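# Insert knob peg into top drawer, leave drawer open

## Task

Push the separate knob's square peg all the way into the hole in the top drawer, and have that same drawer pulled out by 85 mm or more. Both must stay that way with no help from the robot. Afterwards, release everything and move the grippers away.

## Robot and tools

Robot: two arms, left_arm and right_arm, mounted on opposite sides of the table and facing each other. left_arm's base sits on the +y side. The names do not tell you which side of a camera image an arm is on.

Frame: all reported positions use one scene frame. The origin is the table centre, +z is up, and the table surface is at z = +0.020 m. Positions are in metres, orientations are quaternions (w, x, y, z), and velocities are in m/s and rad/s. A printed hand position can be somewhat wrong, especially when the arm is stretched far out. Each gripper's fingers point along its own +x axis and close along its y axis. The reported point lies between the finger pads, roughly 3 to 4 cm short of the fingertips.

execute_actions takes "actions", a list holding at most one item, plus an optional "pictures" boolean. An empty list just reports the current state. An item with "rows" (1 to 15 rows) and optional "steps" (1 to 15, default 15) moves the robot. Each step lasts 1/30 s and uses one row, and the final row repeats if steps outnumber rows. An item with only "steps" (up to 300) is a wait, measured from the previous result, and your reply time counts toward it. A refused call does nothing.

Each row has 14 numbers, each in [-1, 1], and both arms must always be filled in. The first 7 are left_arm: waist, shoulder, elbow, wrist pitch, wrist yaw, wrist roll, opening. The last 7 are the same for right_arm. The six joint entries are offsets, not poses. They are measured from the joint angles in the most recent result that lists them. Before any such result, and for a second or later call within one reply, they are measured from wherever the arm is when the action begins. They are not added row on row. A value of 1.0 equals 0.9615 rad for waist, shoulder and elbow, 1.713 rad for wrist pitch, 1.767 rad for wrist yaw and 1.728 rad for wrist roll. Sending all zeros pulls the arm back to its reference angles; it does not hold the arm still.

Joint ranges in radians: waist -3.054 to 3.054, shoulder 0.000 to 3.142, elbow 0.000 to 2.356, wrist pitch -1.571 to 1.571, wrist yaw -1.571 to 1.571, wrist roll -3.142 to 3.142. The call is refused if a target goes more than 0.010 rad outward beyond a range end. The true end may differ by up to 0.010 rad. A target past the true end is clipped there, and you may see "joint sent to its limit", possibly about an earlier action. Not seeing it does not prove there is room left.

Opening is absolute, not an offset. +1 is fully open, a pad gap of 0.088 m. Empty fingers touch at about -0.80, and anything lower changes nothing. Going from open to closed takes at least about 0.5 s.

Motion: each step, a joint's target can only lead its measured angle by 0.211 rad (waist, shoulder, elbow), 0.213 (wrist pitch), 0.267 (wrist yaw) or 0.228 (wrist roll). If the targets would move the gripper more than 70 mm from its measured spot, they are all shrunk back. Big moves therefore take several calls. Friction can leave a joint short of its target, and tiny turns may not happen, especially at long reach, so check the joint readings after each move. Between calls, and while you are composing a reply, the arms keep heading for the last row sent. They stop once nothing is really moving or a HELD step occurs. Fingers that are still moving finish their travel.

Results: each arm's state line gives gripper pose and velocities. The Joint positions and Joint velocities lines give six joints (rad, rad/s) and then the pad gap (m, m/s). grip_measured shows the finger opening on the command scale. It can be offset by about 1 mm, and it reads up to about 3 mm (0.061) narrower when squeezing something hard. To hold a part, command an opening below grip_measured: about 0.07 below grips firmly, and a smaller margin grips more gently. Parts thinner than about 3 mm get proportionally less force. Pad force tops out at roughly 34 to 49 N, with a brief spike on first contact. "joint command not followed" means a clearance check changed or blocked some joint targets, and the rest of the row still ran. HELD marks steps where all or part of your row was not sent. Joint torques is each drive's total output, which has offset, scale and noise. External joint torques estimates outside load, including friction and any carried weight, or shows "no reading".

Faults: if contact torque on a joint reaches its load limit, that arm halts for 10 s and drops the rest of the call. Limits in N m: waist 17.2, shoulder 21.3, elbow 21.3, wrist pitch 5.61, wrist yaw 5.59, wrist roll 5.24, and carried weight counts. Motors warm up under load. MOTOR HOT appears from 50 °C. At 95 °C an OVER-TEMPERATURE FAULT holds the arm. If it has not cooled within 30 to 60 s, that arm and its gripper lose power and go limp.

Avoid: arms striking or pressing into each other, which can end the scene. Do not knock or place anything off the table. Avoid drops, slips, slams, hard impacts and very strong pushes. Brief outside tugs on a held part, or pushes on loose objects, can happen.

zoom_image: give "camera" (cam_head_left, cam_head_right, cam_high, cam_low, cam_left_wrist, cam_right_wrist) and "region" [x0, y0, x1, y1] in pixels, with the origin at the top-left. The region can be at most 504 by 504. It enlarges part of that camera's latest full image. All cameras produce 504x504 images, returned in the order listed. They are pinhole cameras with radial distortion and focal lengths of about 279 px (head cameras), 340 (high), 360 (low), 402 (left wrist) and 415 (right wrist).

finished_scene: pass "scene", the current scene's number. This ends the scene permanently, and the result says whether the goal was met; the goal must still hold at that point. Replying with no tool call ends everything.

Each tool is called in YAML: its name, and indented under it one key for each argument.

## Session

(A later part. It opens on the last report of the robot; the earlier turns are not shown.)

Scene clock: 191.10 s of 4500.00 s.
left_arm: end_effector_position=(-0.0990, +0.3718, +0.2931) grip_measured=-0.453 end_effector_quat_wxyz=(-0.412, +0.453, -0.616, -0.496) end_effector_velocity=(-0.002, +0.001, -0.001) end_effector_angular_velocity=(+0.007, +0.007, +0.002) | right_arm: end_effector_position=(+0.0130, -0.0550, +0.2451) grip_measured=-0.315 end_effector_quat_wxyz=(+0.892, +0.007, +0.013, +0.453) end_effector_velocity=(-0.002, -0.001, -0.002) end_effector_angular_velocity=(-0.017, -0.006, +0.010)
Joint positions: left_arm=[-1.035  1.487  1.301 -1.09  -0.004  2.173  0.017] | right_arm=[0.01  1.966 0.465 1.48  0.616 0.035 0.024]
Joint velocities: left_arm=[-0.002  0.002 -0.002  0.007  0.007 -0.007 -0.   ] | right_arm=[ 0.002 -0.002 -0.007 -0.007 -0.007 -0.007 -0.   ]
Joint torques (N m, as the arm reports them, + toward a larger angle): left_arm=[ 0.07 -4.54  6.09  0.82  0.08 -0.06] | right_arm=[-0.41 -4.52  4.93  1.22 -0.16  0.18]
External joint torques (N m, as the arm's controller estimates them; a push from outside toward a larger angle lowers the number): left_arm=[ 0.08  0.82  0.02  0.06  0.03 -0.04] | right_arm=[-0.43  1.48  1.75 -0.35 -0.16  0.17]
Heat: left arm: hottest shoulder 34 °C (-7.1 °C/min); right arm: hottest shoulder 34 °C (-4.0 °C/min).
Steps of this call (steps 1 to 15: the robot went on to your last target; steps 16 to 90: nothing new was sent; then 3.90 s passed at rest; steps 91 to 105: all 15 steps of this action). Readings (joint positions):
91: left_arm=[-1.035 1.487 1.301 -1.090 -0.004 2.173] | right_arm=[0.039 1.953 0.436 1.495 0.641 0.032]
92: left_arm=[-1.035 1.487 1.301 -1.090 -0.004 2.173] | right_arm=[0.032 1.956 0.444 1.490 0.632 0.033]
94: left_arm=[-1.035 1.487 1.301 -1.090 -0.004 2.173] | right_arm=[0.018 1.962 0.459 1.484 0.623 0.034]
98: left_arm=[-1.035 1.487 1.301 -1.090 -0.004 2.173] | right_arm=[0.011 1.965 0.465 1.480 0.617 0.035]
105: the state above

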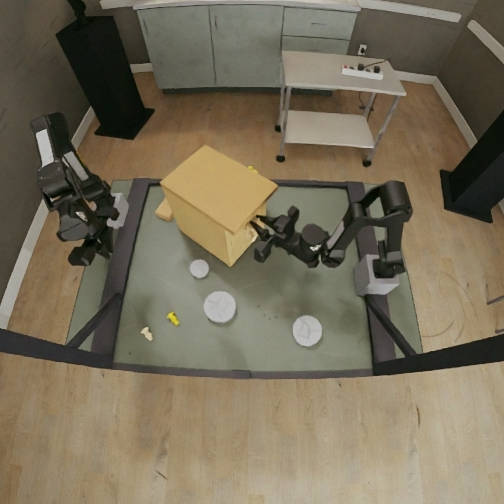

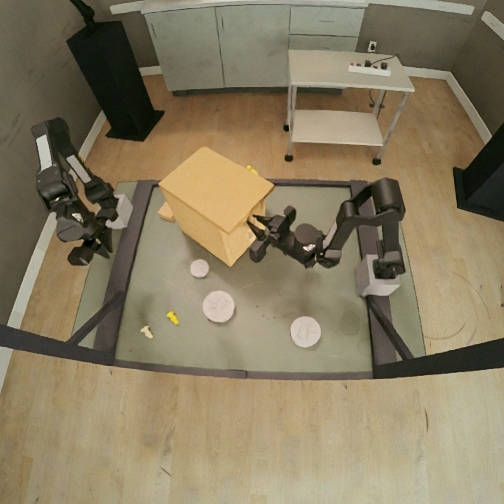

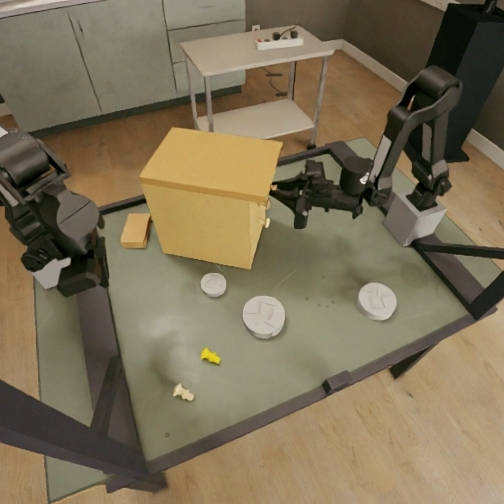

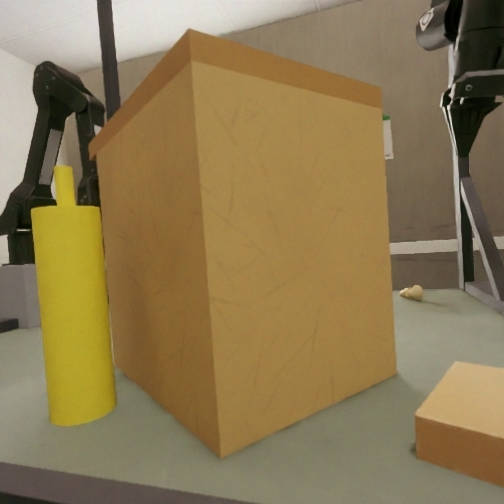

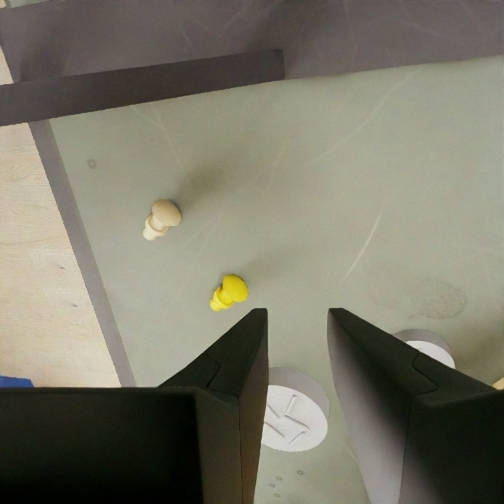

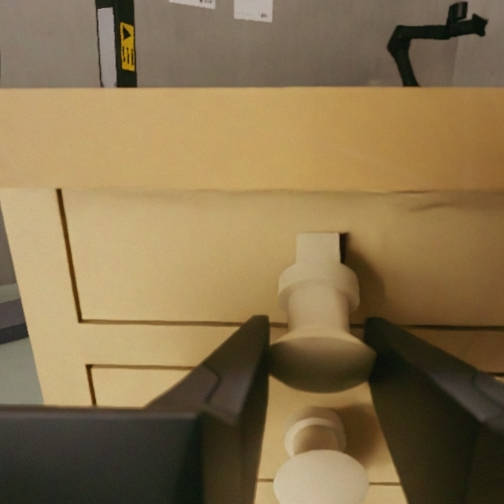

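execute_actions:
  actions:
    - {"rows":[[0,0,0,0,0,0,-0.45,0,-0.02,-0.03,0,0,0,-0.44],[0,0,0,0,0,0,-0.45,0,-0.03,-0.03,-0.005,0,0,-0.44],[0,0,0,0,0,0,-0.45,0,-0.05,-0.03,-0.015,0,0,-0.44],[0,0,0,0,0,0,-0.45,0,-0.065,-0.03,-0.025,0,0,-0.44],[0,0,0,0,0,0,-0.45,0,-0.08,-0.03,-0.033,0,0,-0.44],[0,0,0,0,0,0,-0.45,0,-0.095,-0.03,-0.041,0,0,-0.44],[0,0,0,0,0,0,-0.45,0,-0.11,-0.03,-0.05,0,0,-0.44],[0,0,0,0,0,0,-0.45,0,-0.125,-0.03,-0.058,0,0,-0.44],[0,0,0,0,0,0,-0.45,0,-0.14,-0.03,-0.066,0,0,-0.44]]}

Scene clock: 201.07 s of 4500.00 s.
left_arm: end_effector_position=(-0.0990, +0.3718, +0.2931) grip_measured=-0.453 end_effector_quat_wxyz=(-0.412, +0.453, -0.616, -0.496) end_effector_velocity=(+0.004, -0.000, -0.002) end_effector_angular_velocity=(-0.002, -0.015, -0.002) | right_arm: end_effector_position=(+0.0128, -0.0621, +0.2624) grip_measured=-0.315 end_effector_quat_wxyz=(+0.891, +0.002, +0.015, +0.453) end_effector_velocity=(+0.002, -0.002, -0.010) end_effector_angular_velocity=(-0.064, -0.017, -0.009)
Joint positions: left_arm=[-1.035  1.487  1.301 -1.09  -0.004  2.173  0.017] | right_arm=[0.01  1.844 0.442 1.372 0.615 0.036 0.024]
Joint velocities: left_arm=[ 0.002 -0.002 -0.007 -0.007 -0.007  0.007 -0.   ] | right_arm=[-0.002 -0.002 -0.002 -0.051  0.007 -0.022 -0.   ]
Joint torques (N m, as the arm reports them, + toward a larger angle): left_arm=[ 0.09 -4.66  5.99  0.84  0.08 -0.02] | right_arm=[ 0.   -6.    3.54  1.24  0.04  0.02]
External joint torques (N m, as the arm's controller estimates them; a push from outside toward a larger angle lowers the number): left_arm=[ 0.06  0.81 -0.1   0.1   0.04  0.  ] | right_arm=[ 0.01 -0.43 -0.06 -0.31  0.03  0.01]
Heat: left arm: hottest shoulder 33 °C (-5.1 °C/min); right arm: hottest shoulder 33 °C (-4.1 °C/min).
Steps of this call (steps 1 to 15: the robot went on to your last target; steps 16 to 90: nothing new was sent; then 6.47 s passed at rest; steps 91 to 105: all 15 steps of this action). Readings (joint positions):
91: left_arm=[-1.035 1.487 1.301 -1.090 -0.004 2.173] | right_arm=[0.010 1.966 0.463 1.480 0.615 0.036]
92: left_arm=[-1.035 1.487 1.301 -1.090 -0.004 2.173] | right_arm=[0.010 1.963 0.459 1.479 0.615 0.036]
94: left_arm=[-1.035 1.487 1.301 -1.090 -0.004 2.173] | right_arm=[0.010 1.949 0.448 1.462 0.615 0.036]
98: left_arm=[-1.035 1.487 1.301 -1.090 -0.004 2.173] | right_arm=[0.010 1.896 0.442 1.416 0.615 0.036]
105: the state above

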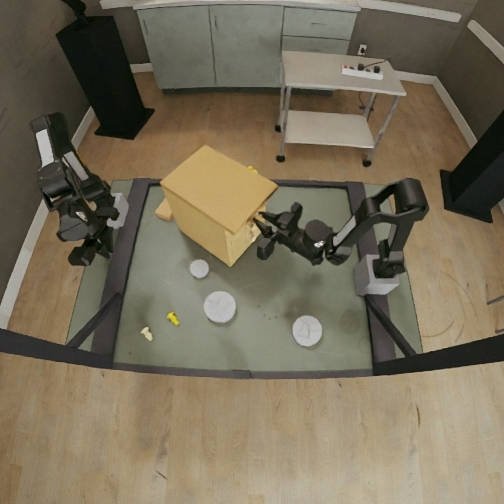

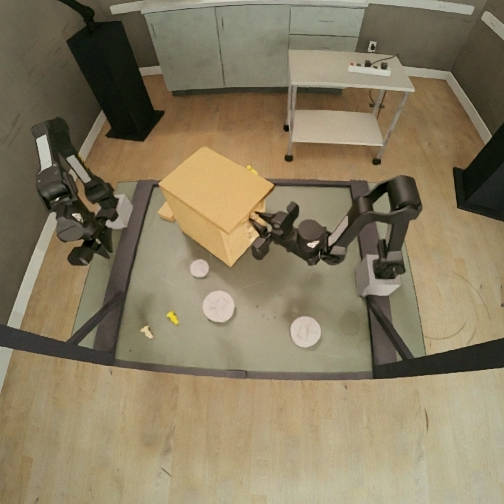

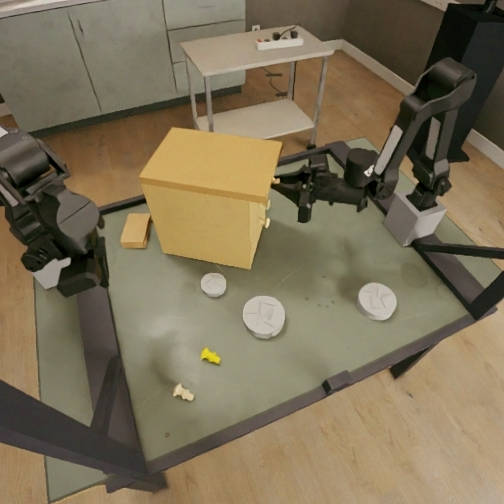

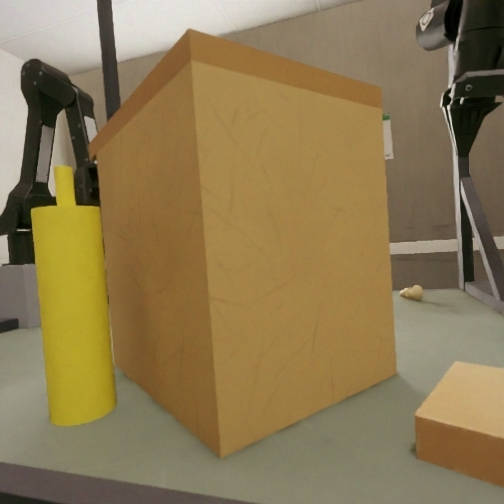

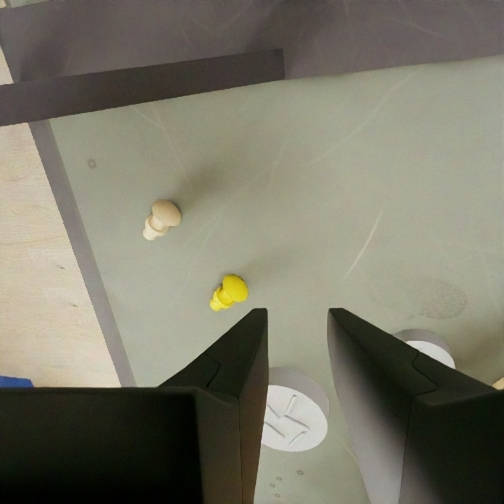

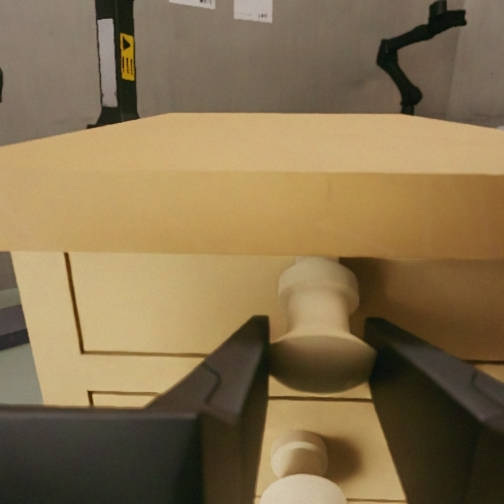

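Peg is under the overhang; keep raising.

execute_actions:
  actions:
    - {"rows":[[0,0,0,0,0,0,-0.45,0,-0.02,0,0,0,0,-0.44],[0,0,0,0,0,0,-0.45,0,-0.03,0,-0.005,0,0,-0.44],[0,0,0,0,0,0,-0.45,0,-0.04,0,-0.01,0,0,-0.44],[0,0,0,0,0,0,-0.45,0,-0.05,0,-0.015,0,0,-0.44],[0,0,0,0,0,0,-0.45,0,-0.06,0,-0.02,0,0,-0.44],[0,0,0,0,0,0,-0.45,0,-0.075,0,-0.026,0,0,-0.44]]}

Scene clock: 207.70 s of 4500.00 s.
left_arm: end_effector_position=(-0.0990, +0.3718, +0.2931) grip_measured=-0.453 end_effector_quat_wxyz=(-0.412, +0.453, -0.616, -0.496) end_effector_velocity=(+0.006, +0.000, -0.001) end_effector_angular_velocity=(-0.005, -0.028, +0.011) | right_arm: end_effector_position=(+0.0127, -0.0637, +0.2704) grip_measured=-0.315 end_effector_quat_wxyz=(+0.891, +0.002, +0.016, +0.453) end_effector_velocity=(+0.004, -0.002, +0.002) end_effector_angular_velocity=(-0.011, -0.018, -0.014)
Joint positions: left_arm=[-1.035  1.487  1.301 -1.09  -0.004  2.173  0.017] | right_arm=[0.01  1.795 0.44  1.322 0.614 0.036 0.024]
Joint velocities: left_arm=[-0.002 -0.002 -0.002 -0.022 -0.022 -0.007  0.   ] | right_arm=[-0.007 -0.012 -0.002 -0.007  0.007 -0.022 -0.   ]
Joint torques (N m, as the arm reports them, + toward a larger angle): left_arm=[-0.06 -4.72  6.28  0.8   0.09  0.  ] | right_arm=[ 0.   -6.83  4.52  1.74  0.04  0.02]
External joint torques (N m, as the arm's controller estimates them; a push from outside toward a larger angle lowers the number): left_arm=[-0.06  0.73  0.22  0.07  0.04  0.02] | right_arm=[ 0.05 -1.33  0.65  0.18  0.02  0.01]
Heat: left arm: hottest shoulder 33 °C (-4.0 °C/min); right arm: hottest shoulder 34 °C (-2.0 °C/min).
Steps of this call (steps 1 to 15: the robot went on to your last target; steps 16 to 90: nothing new was sent; then 3.13 s passed at rest; steps 91 to 105: all 15 steps of this action). Readings (joint positions):
91: left_arm=[-1.035 1.487 1.301 -1.090 -0.004 2.173] | right_arm=[0.010 1.843 0.441 1.368 0.615 0.036]
92: left_arm=[-1.035 1.487 1.301 -1.090 -0.004 2.173] | right_arm=[0.010 1.840 0.441 1.368 0.615 0.036]
94: left_arm=[-1.035 1.487 1.301 -1.090 -0.004 2.173] | right_arm=[0.010 1.830 0.441 1.360 0.615 0.036]
98: left_arm=[-1.035 1.487 1.301 -1.090 -0.004 2.173] | right_arm=[0.010 1.802 0.441 1.331 0.615 0.036]
105: the state above

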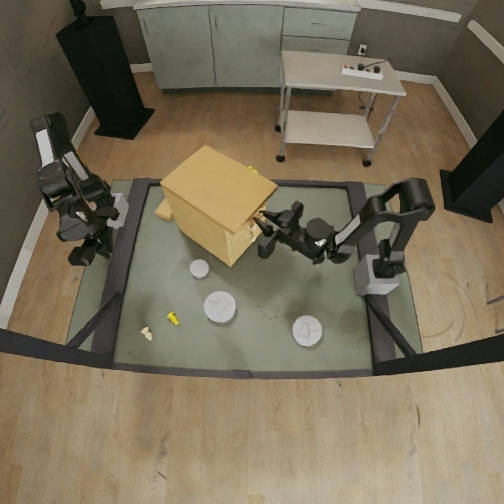

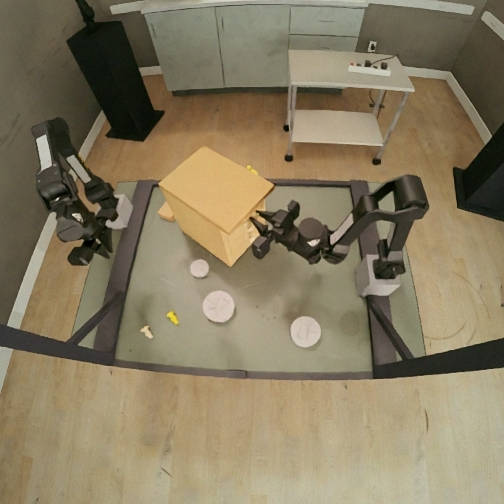

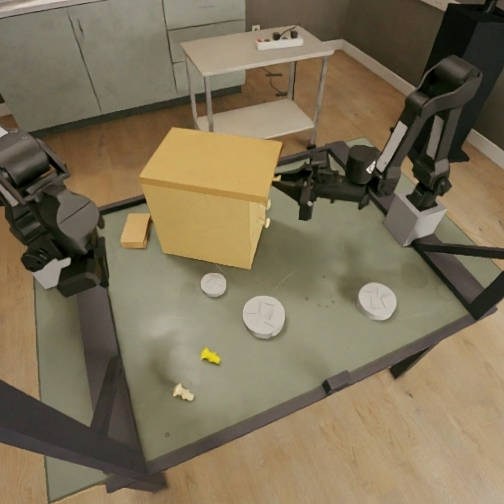

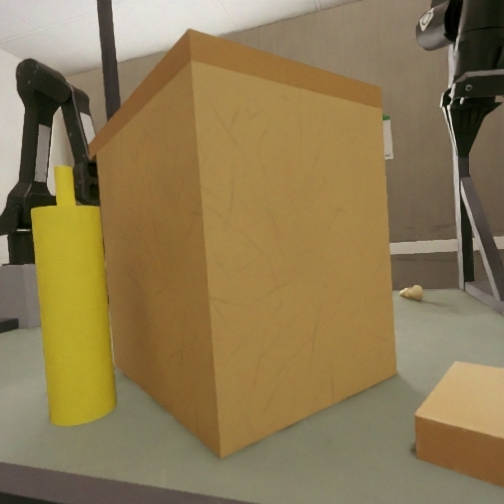

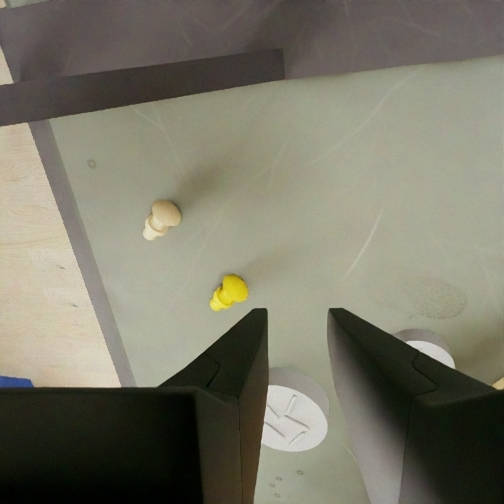

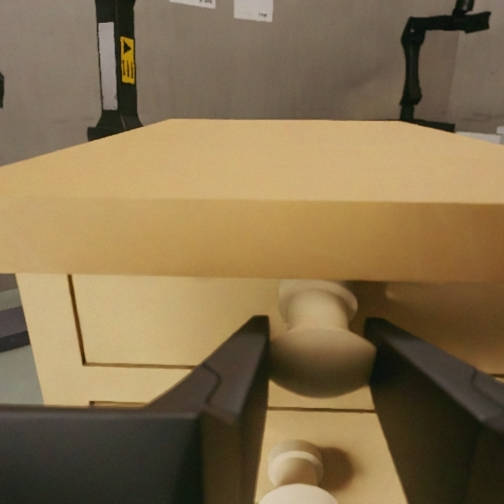

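Working. A bit more.

execute_actions:
  actions:
    - {"rows":[[0,0,0,0,0,0,-0.45,0,-0.03,0,0,0,0,-0.44],[0,0,0,0,0,0,-0.45,0,-0.04,0,-0.004,0,0,-0.44],[0,0,0,0,0,0,-0.45,0,-0.05,0,-0.008,0,0,-0.44],[0,0,0,0,0,0,-0.45,0,-0.062,0,-0.014,0,0,-0.44]]}
  pictures: false

execute_actions:
  actions:
    - {"rows":[[0,0,0,0,0,0,-0.45,0,0.05,0,0.03,0,0,-0.44],[0,0,0,0,0,0,-0.45,0,0.07,0,0.04,0,0,-0.44],[0,0,0,0,0,0,-0.45,-0.01,0.09,0,0.055,-0.005,0,-0.44],[0,0,0,0,0,0,-0.45,-0.022,0.12,0.01,0.07,-0.012,0,-0.44]]}

Scene clock: 216.07 s of 4500.00 s.
left_arm: end_effector_position=(-0.0990, +0.3718, +0.2931) grip_measured=-0.453 end_effector_quat_wxyz=(-0.412, +0.453, -0.616, -0.496) end_effector_velocity=(+0.003, -0.001, +0.001) end_effector_angular_velocity=(-0.015, -0.012, +0.011) | right_arm: end_effector_position=(+0.0120, -0.0653, +0.2741) grip_measured=-0.315 end_effector_quat_wxyz=(+0.890, -0.001, +0.017, +0.455) end_effector_velocity=(+0.004, -0.002, -0.004) end_effector_angular_velocity=(-0.035, -0.018, -0.014)
Joint positions: left_arm=[-1.035  1.487  1.301 -1.09  -0.004  2.173  0.017] | right_arm=[0.011 1.763 0.437 1.288 0.611 0.036 0.024]
Joint velocities: left_arm=[-0.002 -0.007 -0.002 -0.007 -0.022 -0.007 -0.   ] | right_arm=[-0.007 -0.002 -0.002 -0.022  0.007 -0.022 -0.   ]
Joint torques (N m, as the arm reports them, + toward a larger angle): left_arm=[-0.02 -4.48  6.18  0.8   0.09 -0.02] | right_arm=[-0.06 -7.36  4.96  2.04  0.16  0.02]
External joint torques (N m, as the arm's controller estimates them; a push from outside toward a larger angle lowers the number): left_arm=[-0.03  1.01  0.06  0.05  0.04 -0.01] | right_arm=[-0.02 -2.03  0.99  0.5   0.14  0.01]
Heat: left arm: hottest shoulder 33 °C (-3.0 °C/min); right arm: hottest shoulder 34 °C (-1.0 °C/min).
Steps of this call (steps 1 to 15: the robot went on to your last target; steps 16 to 90: nothing new was sent; then 4.87 s passed at rest; steps 91 to 105: all 15 steps of this action). Readings (joint positions):
91: left_arm=[-1.035 1.487 1.301 -1.090 -0.004 2.173] | right_arm=[0.010 1.793 0.440 1.320 0.614 0.036]
92: left_arm=[-1.035 1.487 1.301 -1.090 -0.004 2.173] | right_arm=[0.010 1.790 0.440 1.317 0.614 0.036]
94: left_arm=[-1.035 1.487 1.301 -1.090 -0.004 2.173] | right_arm=[0.010 1.779 0.439 1.306 0.613 0.036]
98: left_arm=[-1.035 1.487 1.301 -1.090 -0.004 2.173] | right_arm=[0.011 1.765 0.437 1.291 0.612 0.036]
105: the state above

Scene clock: 216.57 s of 4500.00 s.
left_arm: end_effector_position=(-0.0990, +0.3718, +0.2931) grip_measured=-0.453 end_effector_quat_wxyz=(-0.412, +0.453, -0.616, -0.496) end_effector_velocity=(+0.004, -0.003, -0.000) end_effector_angular_velocity=(-0.025, -0.023, +0.015) | right_arm: end_effector_position=(+0.0165, -0.0623, +0.2570) grip_measured=-0.315 end_effector_quat_wxyz=(+0.890, +0.002, +0.016, +0.455) end_effector_velocity=(+0.002, -0.001, -0.005) end_effector_angular_velocity=(-0.004, +0.019, -0.001)
Joint positions: left_arm=[-1.035  1.487  1.301 -1.09  -0.004  2.173  0.017] | right_arm=[-0.007  1.871  0.437  1.402  0.593  0.036  0.024]
Joint velocities: left_arm=[-0.002 -0.002 -0.002 -0.007 -0.037 -0.007 -0.   ] | right_arm=[-0.007  0.007 -0.002 -0.007 -0.007  0.022 -0.   ]
Joint torques (N m, as the arm reports them, + toward a larger angle): left_arm=[ 0.06 -4.83  6.04  0.82  0.06 -0.06] | right_arm=[-0.32 -4.27  5.04  1.67 -0.11  0.02]
External joint torques (N m, as the arm's controller estimates them; a push from outside toward a larger angle lowers the number): left_arm=[ 0.01  0.64 -0.04  0.08  0.02 -0.04] | right_arm=[-0.29  1.36  1.56  0.11 -0.13  0.01]
Heat: left arm: hottest shoulder 33 °C (-3.0 °C/min); right arm: hottest shoulder 34 °C (-1.0 °C/min).
Steps of this call (steps 1 to 15: all 15 steps of this action). Readings (joint positions):
1: left_arm=[-1.035 1.487 1.301 -1.090 -0.004 2.173] | right_arm=[0.011 1.768 0.436 1.292 0.611 0.036]
2: left_arm=[-1.035 1.487 1.301 -1.090 -0.004 2.173] | right_arm=[0.011 1.781 0.436 1.309 0.611 0.036]
4: left_arm=[-1.035 1.487 1.301 -1.090 -0.004 2.173] | right_arm=[0.008 1.818 0.436 1.351 0.608 0.036]
8: left_arm=[-1.035 1.487 1.301 -1.090 -0.004 2.173] | right_arm=[-0.005 1.863 0.437 1.389 0.597 0.036]
15: the state above

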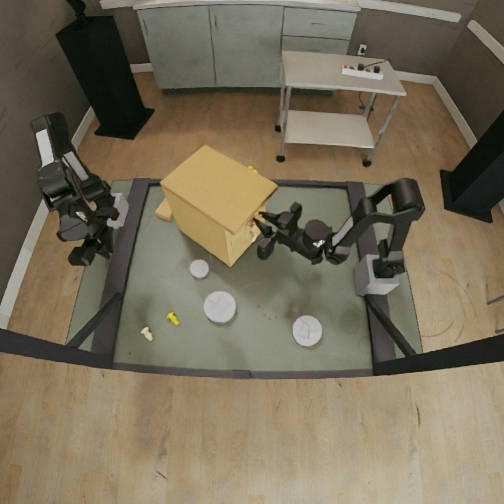

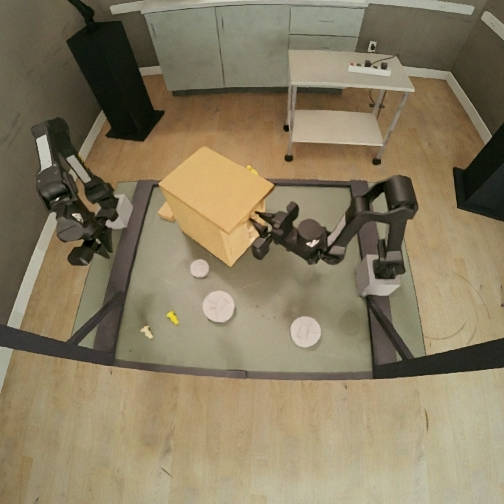

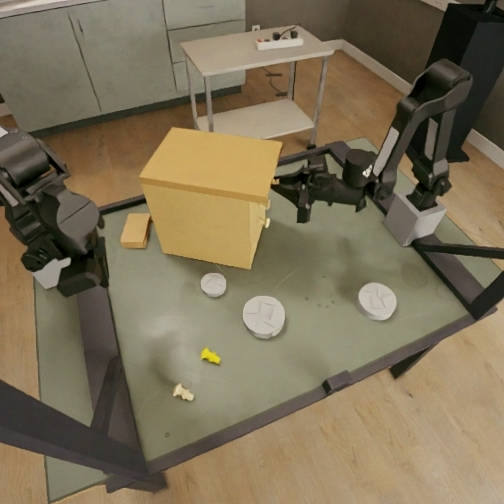

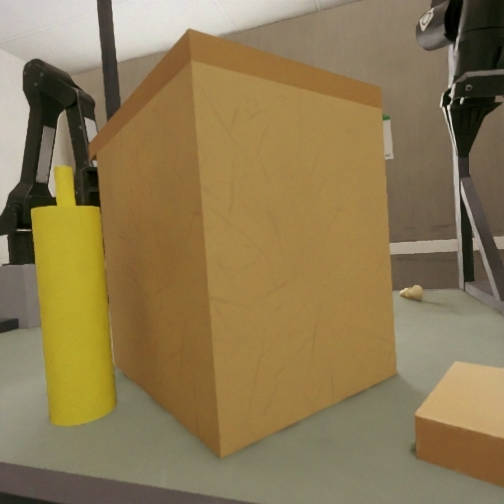

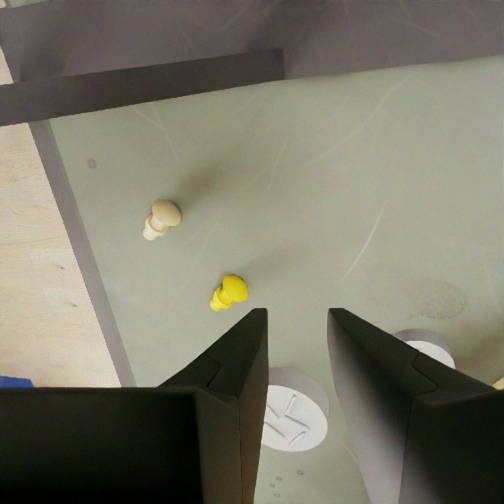

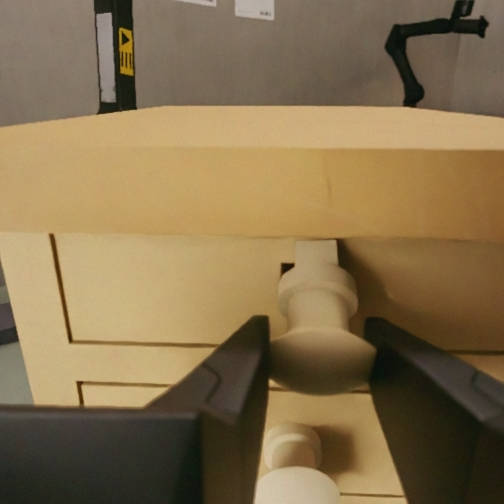

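execute_actions:
  actions:
    - {"rows":[[0,0,0,0,0,0,-0.45,0.02,-0.03,0,-0.01,0.01,0,-0.40],[0,0,0,0,0,0,-0.45,0.025,-0.05,0,-0.02,0.013,0,-0.40],[0,0,0,0,0,0,-0.45,0.025,-0.07,0,-0.03,0.013,0,-0.40],[0,0,0,0,0,0,-0.45,0.025,-0.09,0,-0.04,0.013,0,-0.40],[0,0,0,0,0,0,-0.45,0.025,-0.11,0,-0.05,0.013,0,-0.40],[0,0,0,0,0,0,-0.45,0.025,-0.125,0,-0.056,0.013,0,-0.40],[0,0,0,0,0,0,-0.45,0.025,-0.14,0,-0.062,0.013,0,-0.40],[0,0,0,0,0,0,-0.45,0.025,-0.155,0,-0.068,0.013,0,-0.40],[0,0,0,0,0,0,-0.45,0.025,-0.17,0,-0.074,0.013,0,-0.40],[0,0,0,0,0,0,-0.45,0.025,-0.185,0,-0.08,0.013,0,-0.40]]}

Scene clock: 227.53 s of 4500.00 s.
left_arm: end_effector_position=(-0.0990, +0.3718, +0.2931) grip_measured=-0.453 end_effector_quat_wxyz=(-0.412, +0.453, -0.616, -0.496) end_effector_velocity=(+0.003, +0.004, +0.000) end_effector_angular_velocity=(+0.016, -0.010, +0.002) | right_arm: end_effector_position=(+0.0094, -0.0672, +0.2782) grip_measured=-0.315 end_effector_quat_wxyz=(+0.889, -0.003, +0.018, +0.458) end_effector_velocity=(-0.000, -0.002, +0.004) end_effector_angular_velocity=(-0.025, -0.017, +0.006)
Joint positions: left_arm=[-1.035  1.487  1.301 -1.09  -0.004  2.173  0.017] | right_arm=[0.017 1.729 0.431 1.255 0.61  0.036 0.024]
Joint velocities: left_arm=[-0.002 -0.002  0.002 -0.022  0.007 -0.007 -0.   ] | right_arm=[-0.002 -0.042 -0.002 -0.051 -0.007 -0.022 -0.   ]
Joint torques (N m, as the arm reports them, + toward a larger angle): left_arm=[ 0.03 -4.68  6.26  0.76  0.08 -0.04] | right_arm=[ 0.03 -7.63  5.42  2.29  0.29  0.02]
External joint torques (N m, as the arm's controller estimates them; a push from outside toward a larger angle lowers the number): left_arm=[ 0.04  0.83  0.13  0.02  0.02 -0.03] | right_arm=[ 0.01 -2.46  1.34  0.77  0.28  0.01]
Heat: left arm: hottest shoulder 33 °C (-2.0 °C/min); right arm: hottest shoulder 34 °C (+0.0 °C/min).
Steps of this call (steps 1 to 15: the robot went on to your last target; steps 16 to 90: nothing new was sent; then 7.47 s passed at rest; steps 91 to 105: all 15 steps of this action). Readings (joint positions):
91: left_arm=[-1.035 1.487 1.301 -1.090 -0.004 2.173] | right_arm=[-0.006 1.871 0.437 1.403 0.595 0.036]
92: left_arm=[-1.035 1.487 1.301 -1.090 -0.004 2.173] | right_arm=[-0.003 1.866 0.437 1.394 0.599 0.036]
94: left_arm=[-1.035 1.487 1.301 -1.090 -0.004 2.173] | right_arm=[0.007 1.844 0.437 1.367 0.606 0.036]
98: left_arm=[-1.035 1.487 1.301 -1.090 -0.004 2.173] | right_arm=[0.014 1.776 0.437 1.308 0.610 0.036]
105: the state above

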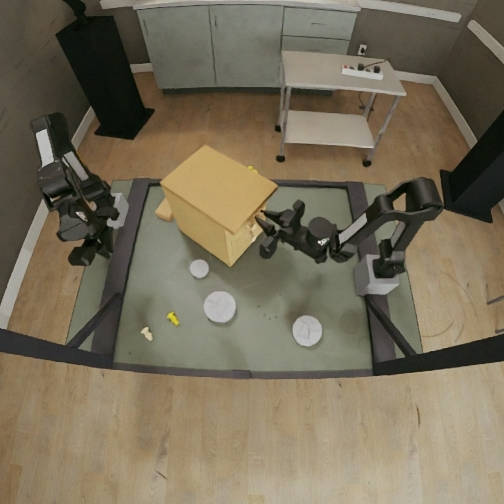

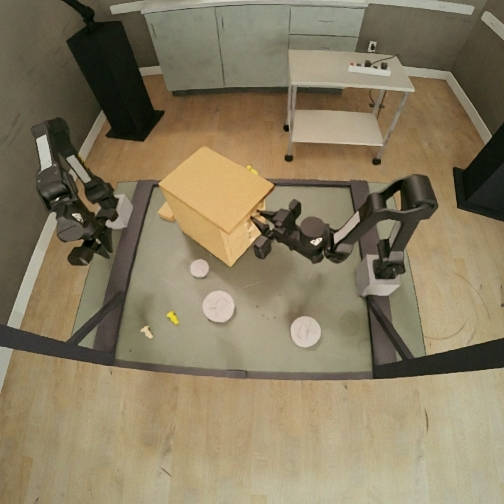

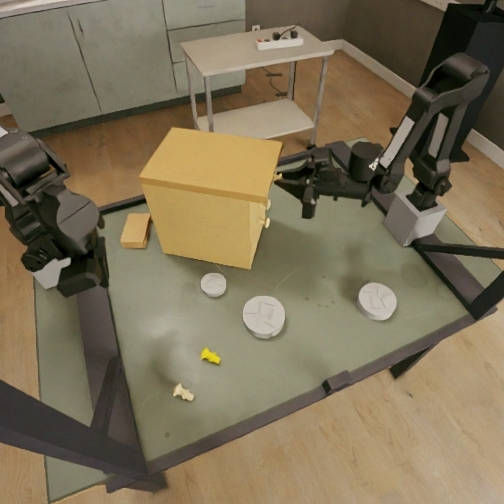

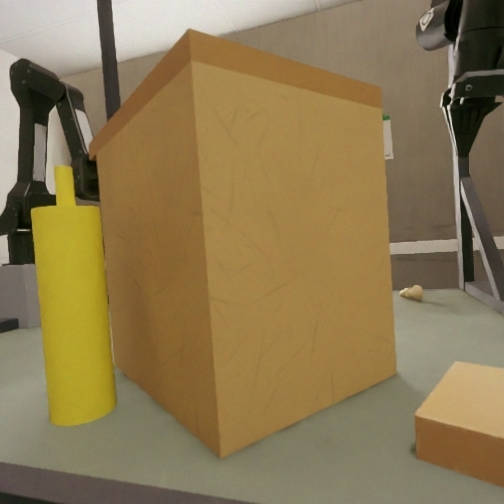

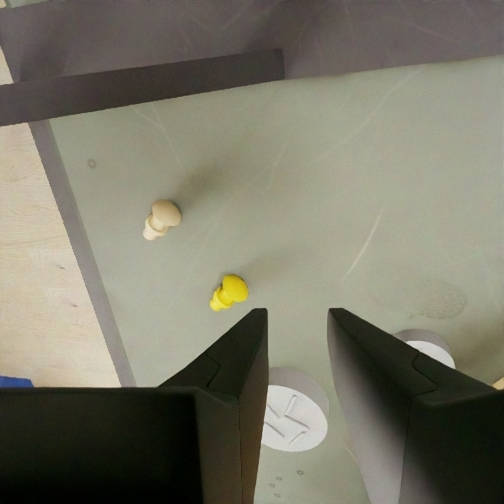

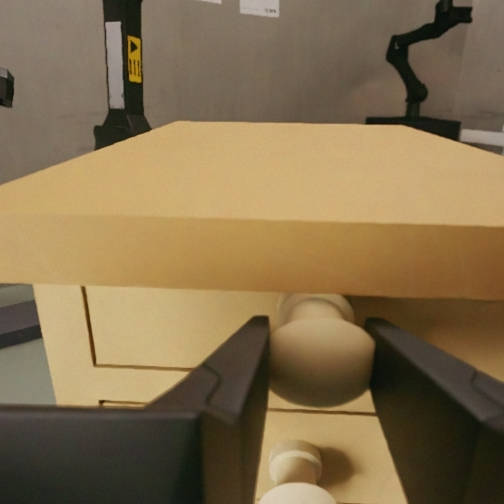

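Relax the grip a little while pressing so it slips, then regrip.

execute_actions:
  actions:
    - {"rows":[[0,0,0,0,0,0,-0.45,0,-0.04,0.01,0.012,0,0,-0.34]]}
  pictures: false

execute_actions:
  actions:
    - {"rows":[[0,0,0,0,0,0,-0.45,0,0,0,0,0,0,-0.44],[0,0,0,0,0,0,-0.45,0,0,0,0,0,0,-0.44],[0,0,0,0,0,0,-0.45,0,0.04,0,0.02,0,0,-0.44],[0,0,0,0,0,0,-0.45,0,0.08,0,0.04,0,0,-0.44],[0,0,0,0,0,0,-0.45,0,0.12,0,0.07,0,0,-0.44],[0,0,0,0,0,0,-0.45,0,0.15,0,0.085,0,0,-0.44]]}

Scene clock: 235.77 s of 4500.00 s.
left_arm: end_effector_position=(-0.0990, +0.3718, +0.2931) grip_measured=-0.453 end_effector_quat_wxyz=(-0.412, +0.453, -0.616, -0.496) end_effector_velocity=(+0.002, -0.002, +0.001) end_effector_angular_velocity=(-0.015, -0.012, +0.011) | right_arm: end_effector_position=(+0.0090, -0.0673, +0.2794) grip_measured=-0.315 end_effector_quat_wxyz=(+0.888, -0.002, +0.018, +0.459) end_effector_velocity=(-0.004, +0.001, -0.001) end_effector_angular_velocity=(-0.012, -0.005, +0.025)
Joint positions: left_arm=[-1.035  1.487  1.301 -1.09  -0.004  2.173  0.017] | right_arm=[0.018 1.724 0.431 1.253 0.608 0.036 0.024]
Joint velocities: left_arm=[-0.002 -0.002  0.002 -0.007 -0.022 -0.007  0.   ] | right_arm=[ 0.002 -0.002 -0.002 -0.007 -0.022 -0.007 -0.   ]
Joint torques (N m, as the arm reports them, + toward a larger angle): left_arm=[-0.09 -4.79  6.16  0.81  0.06 -0.04] | right_arm=[-0.02 -7.8   5.89  2.85  0.11  0.02]
External joint torques (N m, as the arm's controller estimates them; a push from outside toward a larger angle lowers the number): left_arm=[-0.1   0.66  0.11  0.09  0.01 -0.03] | right_arm=[-0.08 -2.54  1.75  1.29  0.1   0.01]
Heat: left arm: hottest shoulder 33 °C (-2.0 °C/min); right arm: hottest shoulder 35 °C (+1.0 °C/min).
Steps of this call (steps 1 to 15: the robot went on to your last target; steps 16 to 90: nothing new was sent; then 4.73 s passed at rest; steps 91 to 105: all 15 steps of this action). Readings (joint positions):
91: left_arm=[-1.035 1.487 1.301 -1.090 -0.004 2.173] | right_arm=[0.018 1.726 0.431 1.250 0.610 0.036]
92: left_arm=[-1.035 1.487 1.301 -1.090 -0.004 2.173] | right_arm=[0.018 1.725 0.431 1.250 0.609 0.036]
94: left_arm=[-1.035 1.487 1.301 -1.090 -0.004 2.173] | right_arm=[0.018 1.724 0.431 1.251 0.609 0.036]
98: left_arm=[-1.035 1.487 1.301 -1.090 -0.004 2.173] | right_arm=[0.018 1.724 0.431 1.252 0.608 0.036]
105: the state above

Scene clock: 236.27 s of 4500.00 s.
left_arm: end_effector_position=(-0.0990, +0.3718, +0.2931) grip_measured=-0.453 end_effector_quat_wxyz=(-0.412, +0.453, -0.616, -0.496) end_effector_velocity=(-0.002, +0.001, +0.000) end_effector_angular_velocity=(+0.004, +0.011, +0.002) | right_arm: end_effector_position=(+0.0093, -0.0638, +0.2565) grip_measured=-0.315 end_effector_quat_wxyz=(+0.888, -0.002, +0.018, +0.459) end_effector_velocity=(+0.000, -0.000, -0.007) end_effector_angular_velocity=(-0.035, -0.017, +0.006)
Joint positions: left_arm=[-1.035  1.487  1.301 -1.09  -0.004  2.173  0.017] | right_arm=[0.017 1.86  0.428 1.391 0.609 0.036 0.024]
Joint velocities: left_arm=[-0.002 -0.002 -0.002  0.007  0.007 -0.007 -0.   ] | right_arm=[-0.002  0.012 -0.002 -0.007 -0.007 -0.022 -0.   ]
Joint torques (N m, as the arm reports them, + toward a larger angle): left_arm=[ 0.07 -4.64  6.1   0.79  0.1  -0.07] | right_arm=[ 0.03 -4.12  4.28  1.66  0.    0.02]
External joint torques (N m, as the arm's controller estimates them; a push from outside toward a larger angle lowers the number): left_arm=[ 0.06  0.85 -0.02  0.04  0.05 -0.05] | right_arm=[-0.01  1.41  0.82  0.12 -0.01  0.01]
Heat: left arm: hottest shoulder 33 °C (-1.0 °C/min); right arm: hottest shoulder 35 °C (+1.0 °C/min).
Steps of this call (steps 1 to 15: all 15 steps of this action). Readings (joint positions):
1: left_arm=[-1.035 1.487 1.301 -1.090 -0.004 2.173] | right_arm=[0.018 1.724 0.430 1.253 0.608 0.036]
2: left_arm=[-1.035 1.487 1.301 -1.090 -0.004 2.173] | right_arm=[0.018 1.725 0.429 1.252 0.608 0.036]
4: left_arm=[-1.035 1.487 1.301 -1.090 -0.004 2.173] | right_arm=[0.017 1.744 0.428 1.270 0.609 0.036]
8: left_arm=[-1.035 1.487 1.301 -1.090 -0.004 2.173] | right_arm=[0.017 1.831 0.428 1.359 0.609 0.036]
15: the state above

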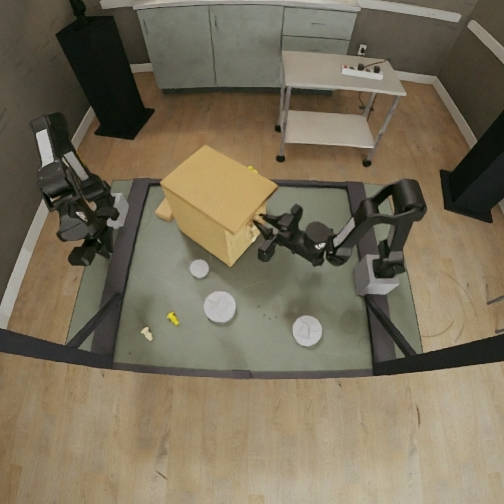

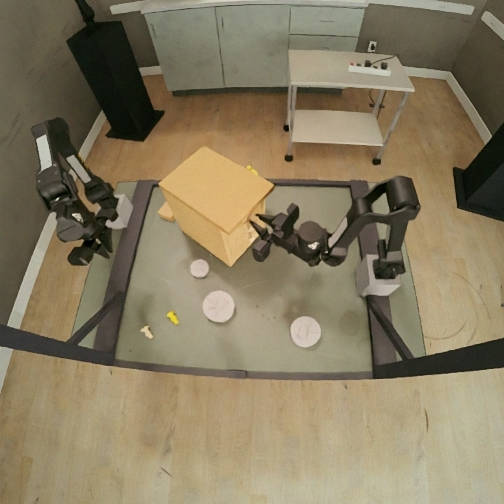

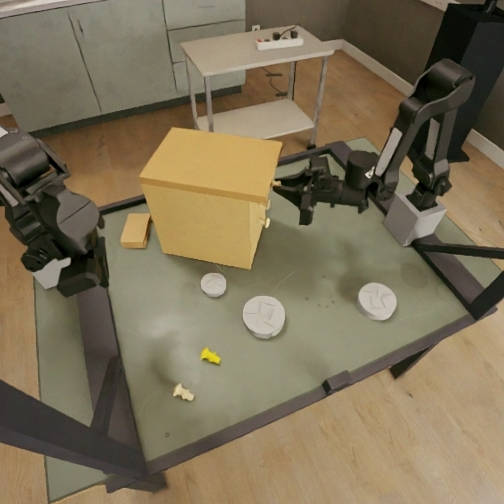

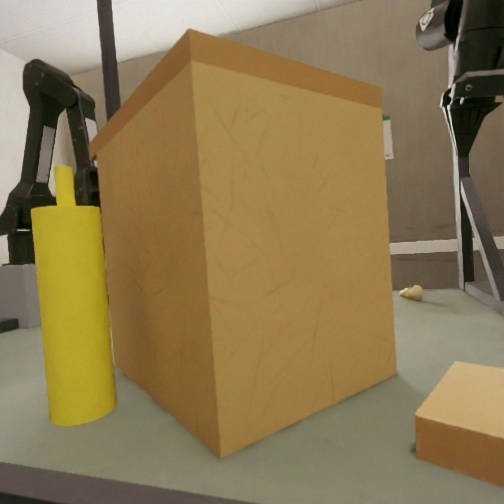

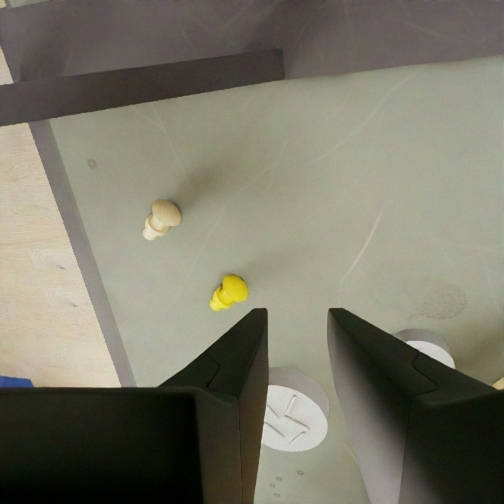

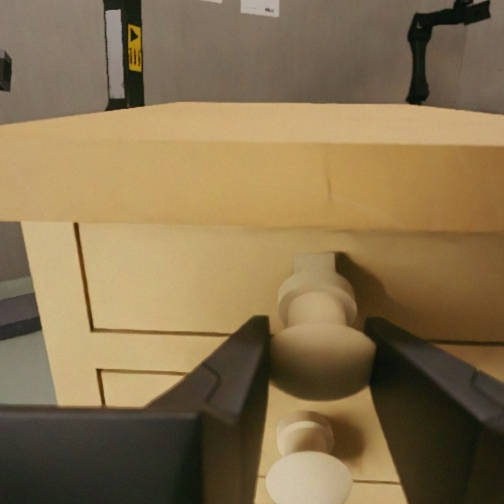

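execute_actions:
  actions:
    - {"rows":[[0,0,0,0,0,0,-0.45,0.01,-0.03,-0.02,0,0.01,0,-0.40],[0,0,0,0,0,0,-0.45,0.012,-0.05,-0.02,-0.01,0.013,0,-0.40],[0,0,0,0,0,0,-0.45,0.012,-0.07,-0.02,-0.02,0.013,0,-0.40],[0,0,0,0,0,0,-0.45,0.012,-0.09,-0.02,-0.03,0.013,0,-0.36],[0,0,0,0,0,0,-0.45,0.012,-0.11,-0.02,-0.04,0.013,0,-0.34],[0,0,0,0,0,0,-0.45,0.012,-0.13,-0.02,-0.047,0.013,0,-0.32],[0,0,0,0,0,0,-0.45,0.012,-0.15,-0.02,-0.055,0.013,0,-0.31],[0,0,0,0,0,0,-0.45,0.012,-0.17,-0.02,-0.062,0.013,0,-0.31],[0,0,0,0,0,0,-0.45,0.012,-0.19,-0.02,-0.07,0.013,0,-0.31]]}

Scene clock: 247.33 s of 4500.00 s.
left_arm: end_effector_position=(-0.0990, +0.3718, +0.2931) grip_measured=-0.453 end_effector_quat_wxyz=(-0.412, +0.453, -0.616, -0.496) end_effector_velocity=(+0.005, +0.003, -0.000) end_effector_angular_velocity=(+0.016, -0.010, +0.007) | right_arm: end_effector_position=(+0.0076, -0.0743, +0.2787) grip_measured=-0.300 end_effector_quat_wxyz=(+0.890, -0.002, +0.017, +0.455) end_effector_velocity=(-0.004, -0.000, +0.007) end_effector_angular_velocity=(-0.002, -0.005, +0.025)
Joint positions: left_arm=[-1.035  1.487  1.301 -1.09  -0.004  2.173  0.017] | right_arm=[0.028 1.709 0.405 1.263 0.627 0.036 0.024]
Joint velocities: left_arm=[ 0.002 -0.007 -0.002 -0.022  0.007 -0.007 -0.   ] | right_arm=[ 0.002 -0.042 -0.002 -0.037 -0.022 -0.007  0.001]
Joint torques (N m, as the arm reports them, + toward a larger angle): left_arm=[-0.15 -4.66  6.18  0.79  0.09 -0.06] | right_arm=[ 0.08 -7.14  5.14  2.09  0.24  0.02]
External joint torques (N m, as the arm's controller estimates them; a push from outside toward a larger angle lowers the number): left_arm=[-0.18  0.84  0.13  0.07  0.05 -0.04] | right_arm=[ 0.08 -2.1   1.06  0.56  0.23  0.01]
Heat: left arm: hottest shoulder 33 °C (-1.0 °C/min); right arm: hottest shoulder 34 °C (+0.0 °C/min).
Steps of this call (steps 1 to 15: the robot went on to your last target; steps 16 to 90: nothing new was sent; then 7.57 s passed at rest; steps 91 to 105: all 15 steps of this action). Readings (joint positions):
91: left_arm=[-1.035 1.487 1.301 -1.090 -0.004 2.173] | right_arm=[0.018 1.861 0.427 1.394 0.610 0.036]
92: left_arm=[-1.035 1.487 1.301 -1.090 -0.004 2.173] | right_arm=[0.019 1.856 0.424 1.391 0.615 0.036]
94: left_arm=[-1.035 1.487 1.301 -1.090 -0.004 2.173] | right_arm=[0.023 1.832 0.417 1.370 0.622 0.036]
98: left_arm=[-1.035 1.487 1.301 -1.090 -0.004 2.173] | right_arm=[0.025 1.758 0.414 1.316 0.627 0.036]
105: the state above

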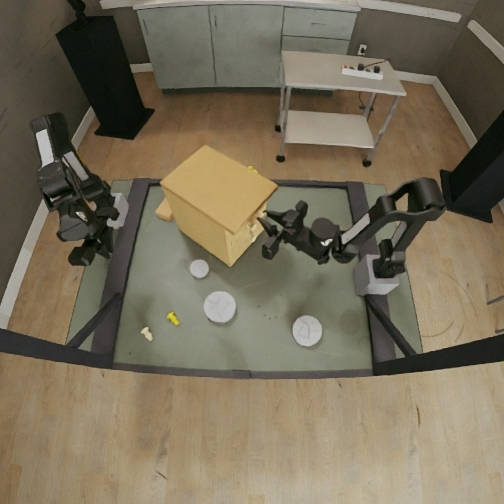

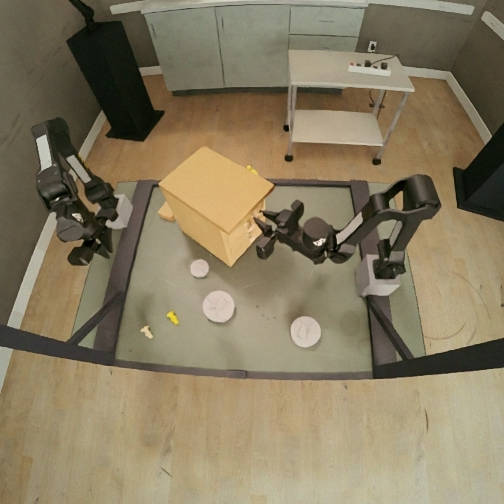

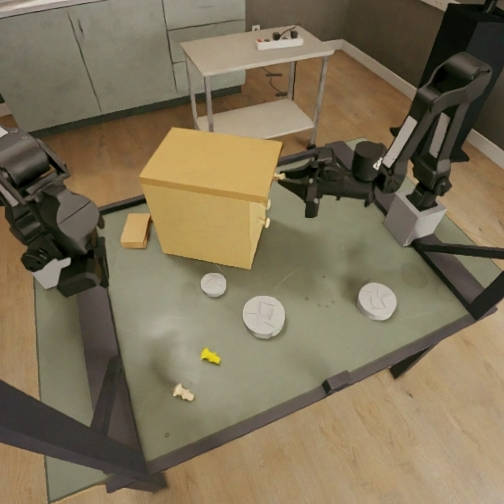

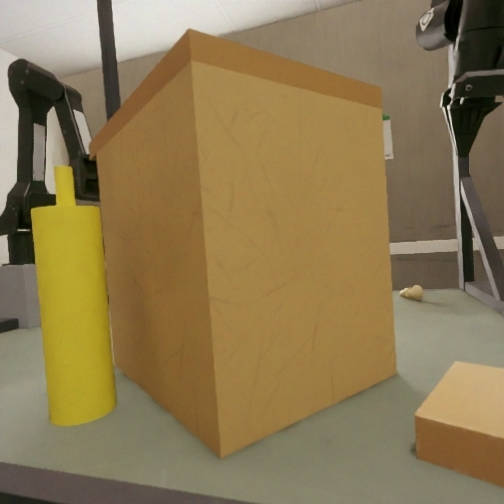

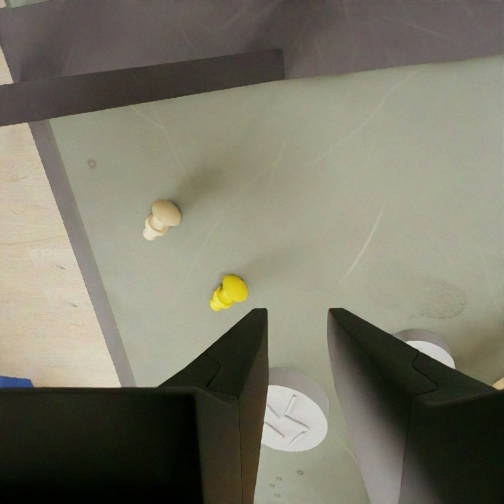

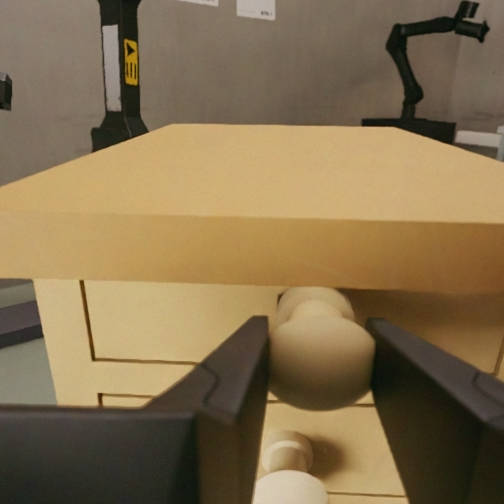

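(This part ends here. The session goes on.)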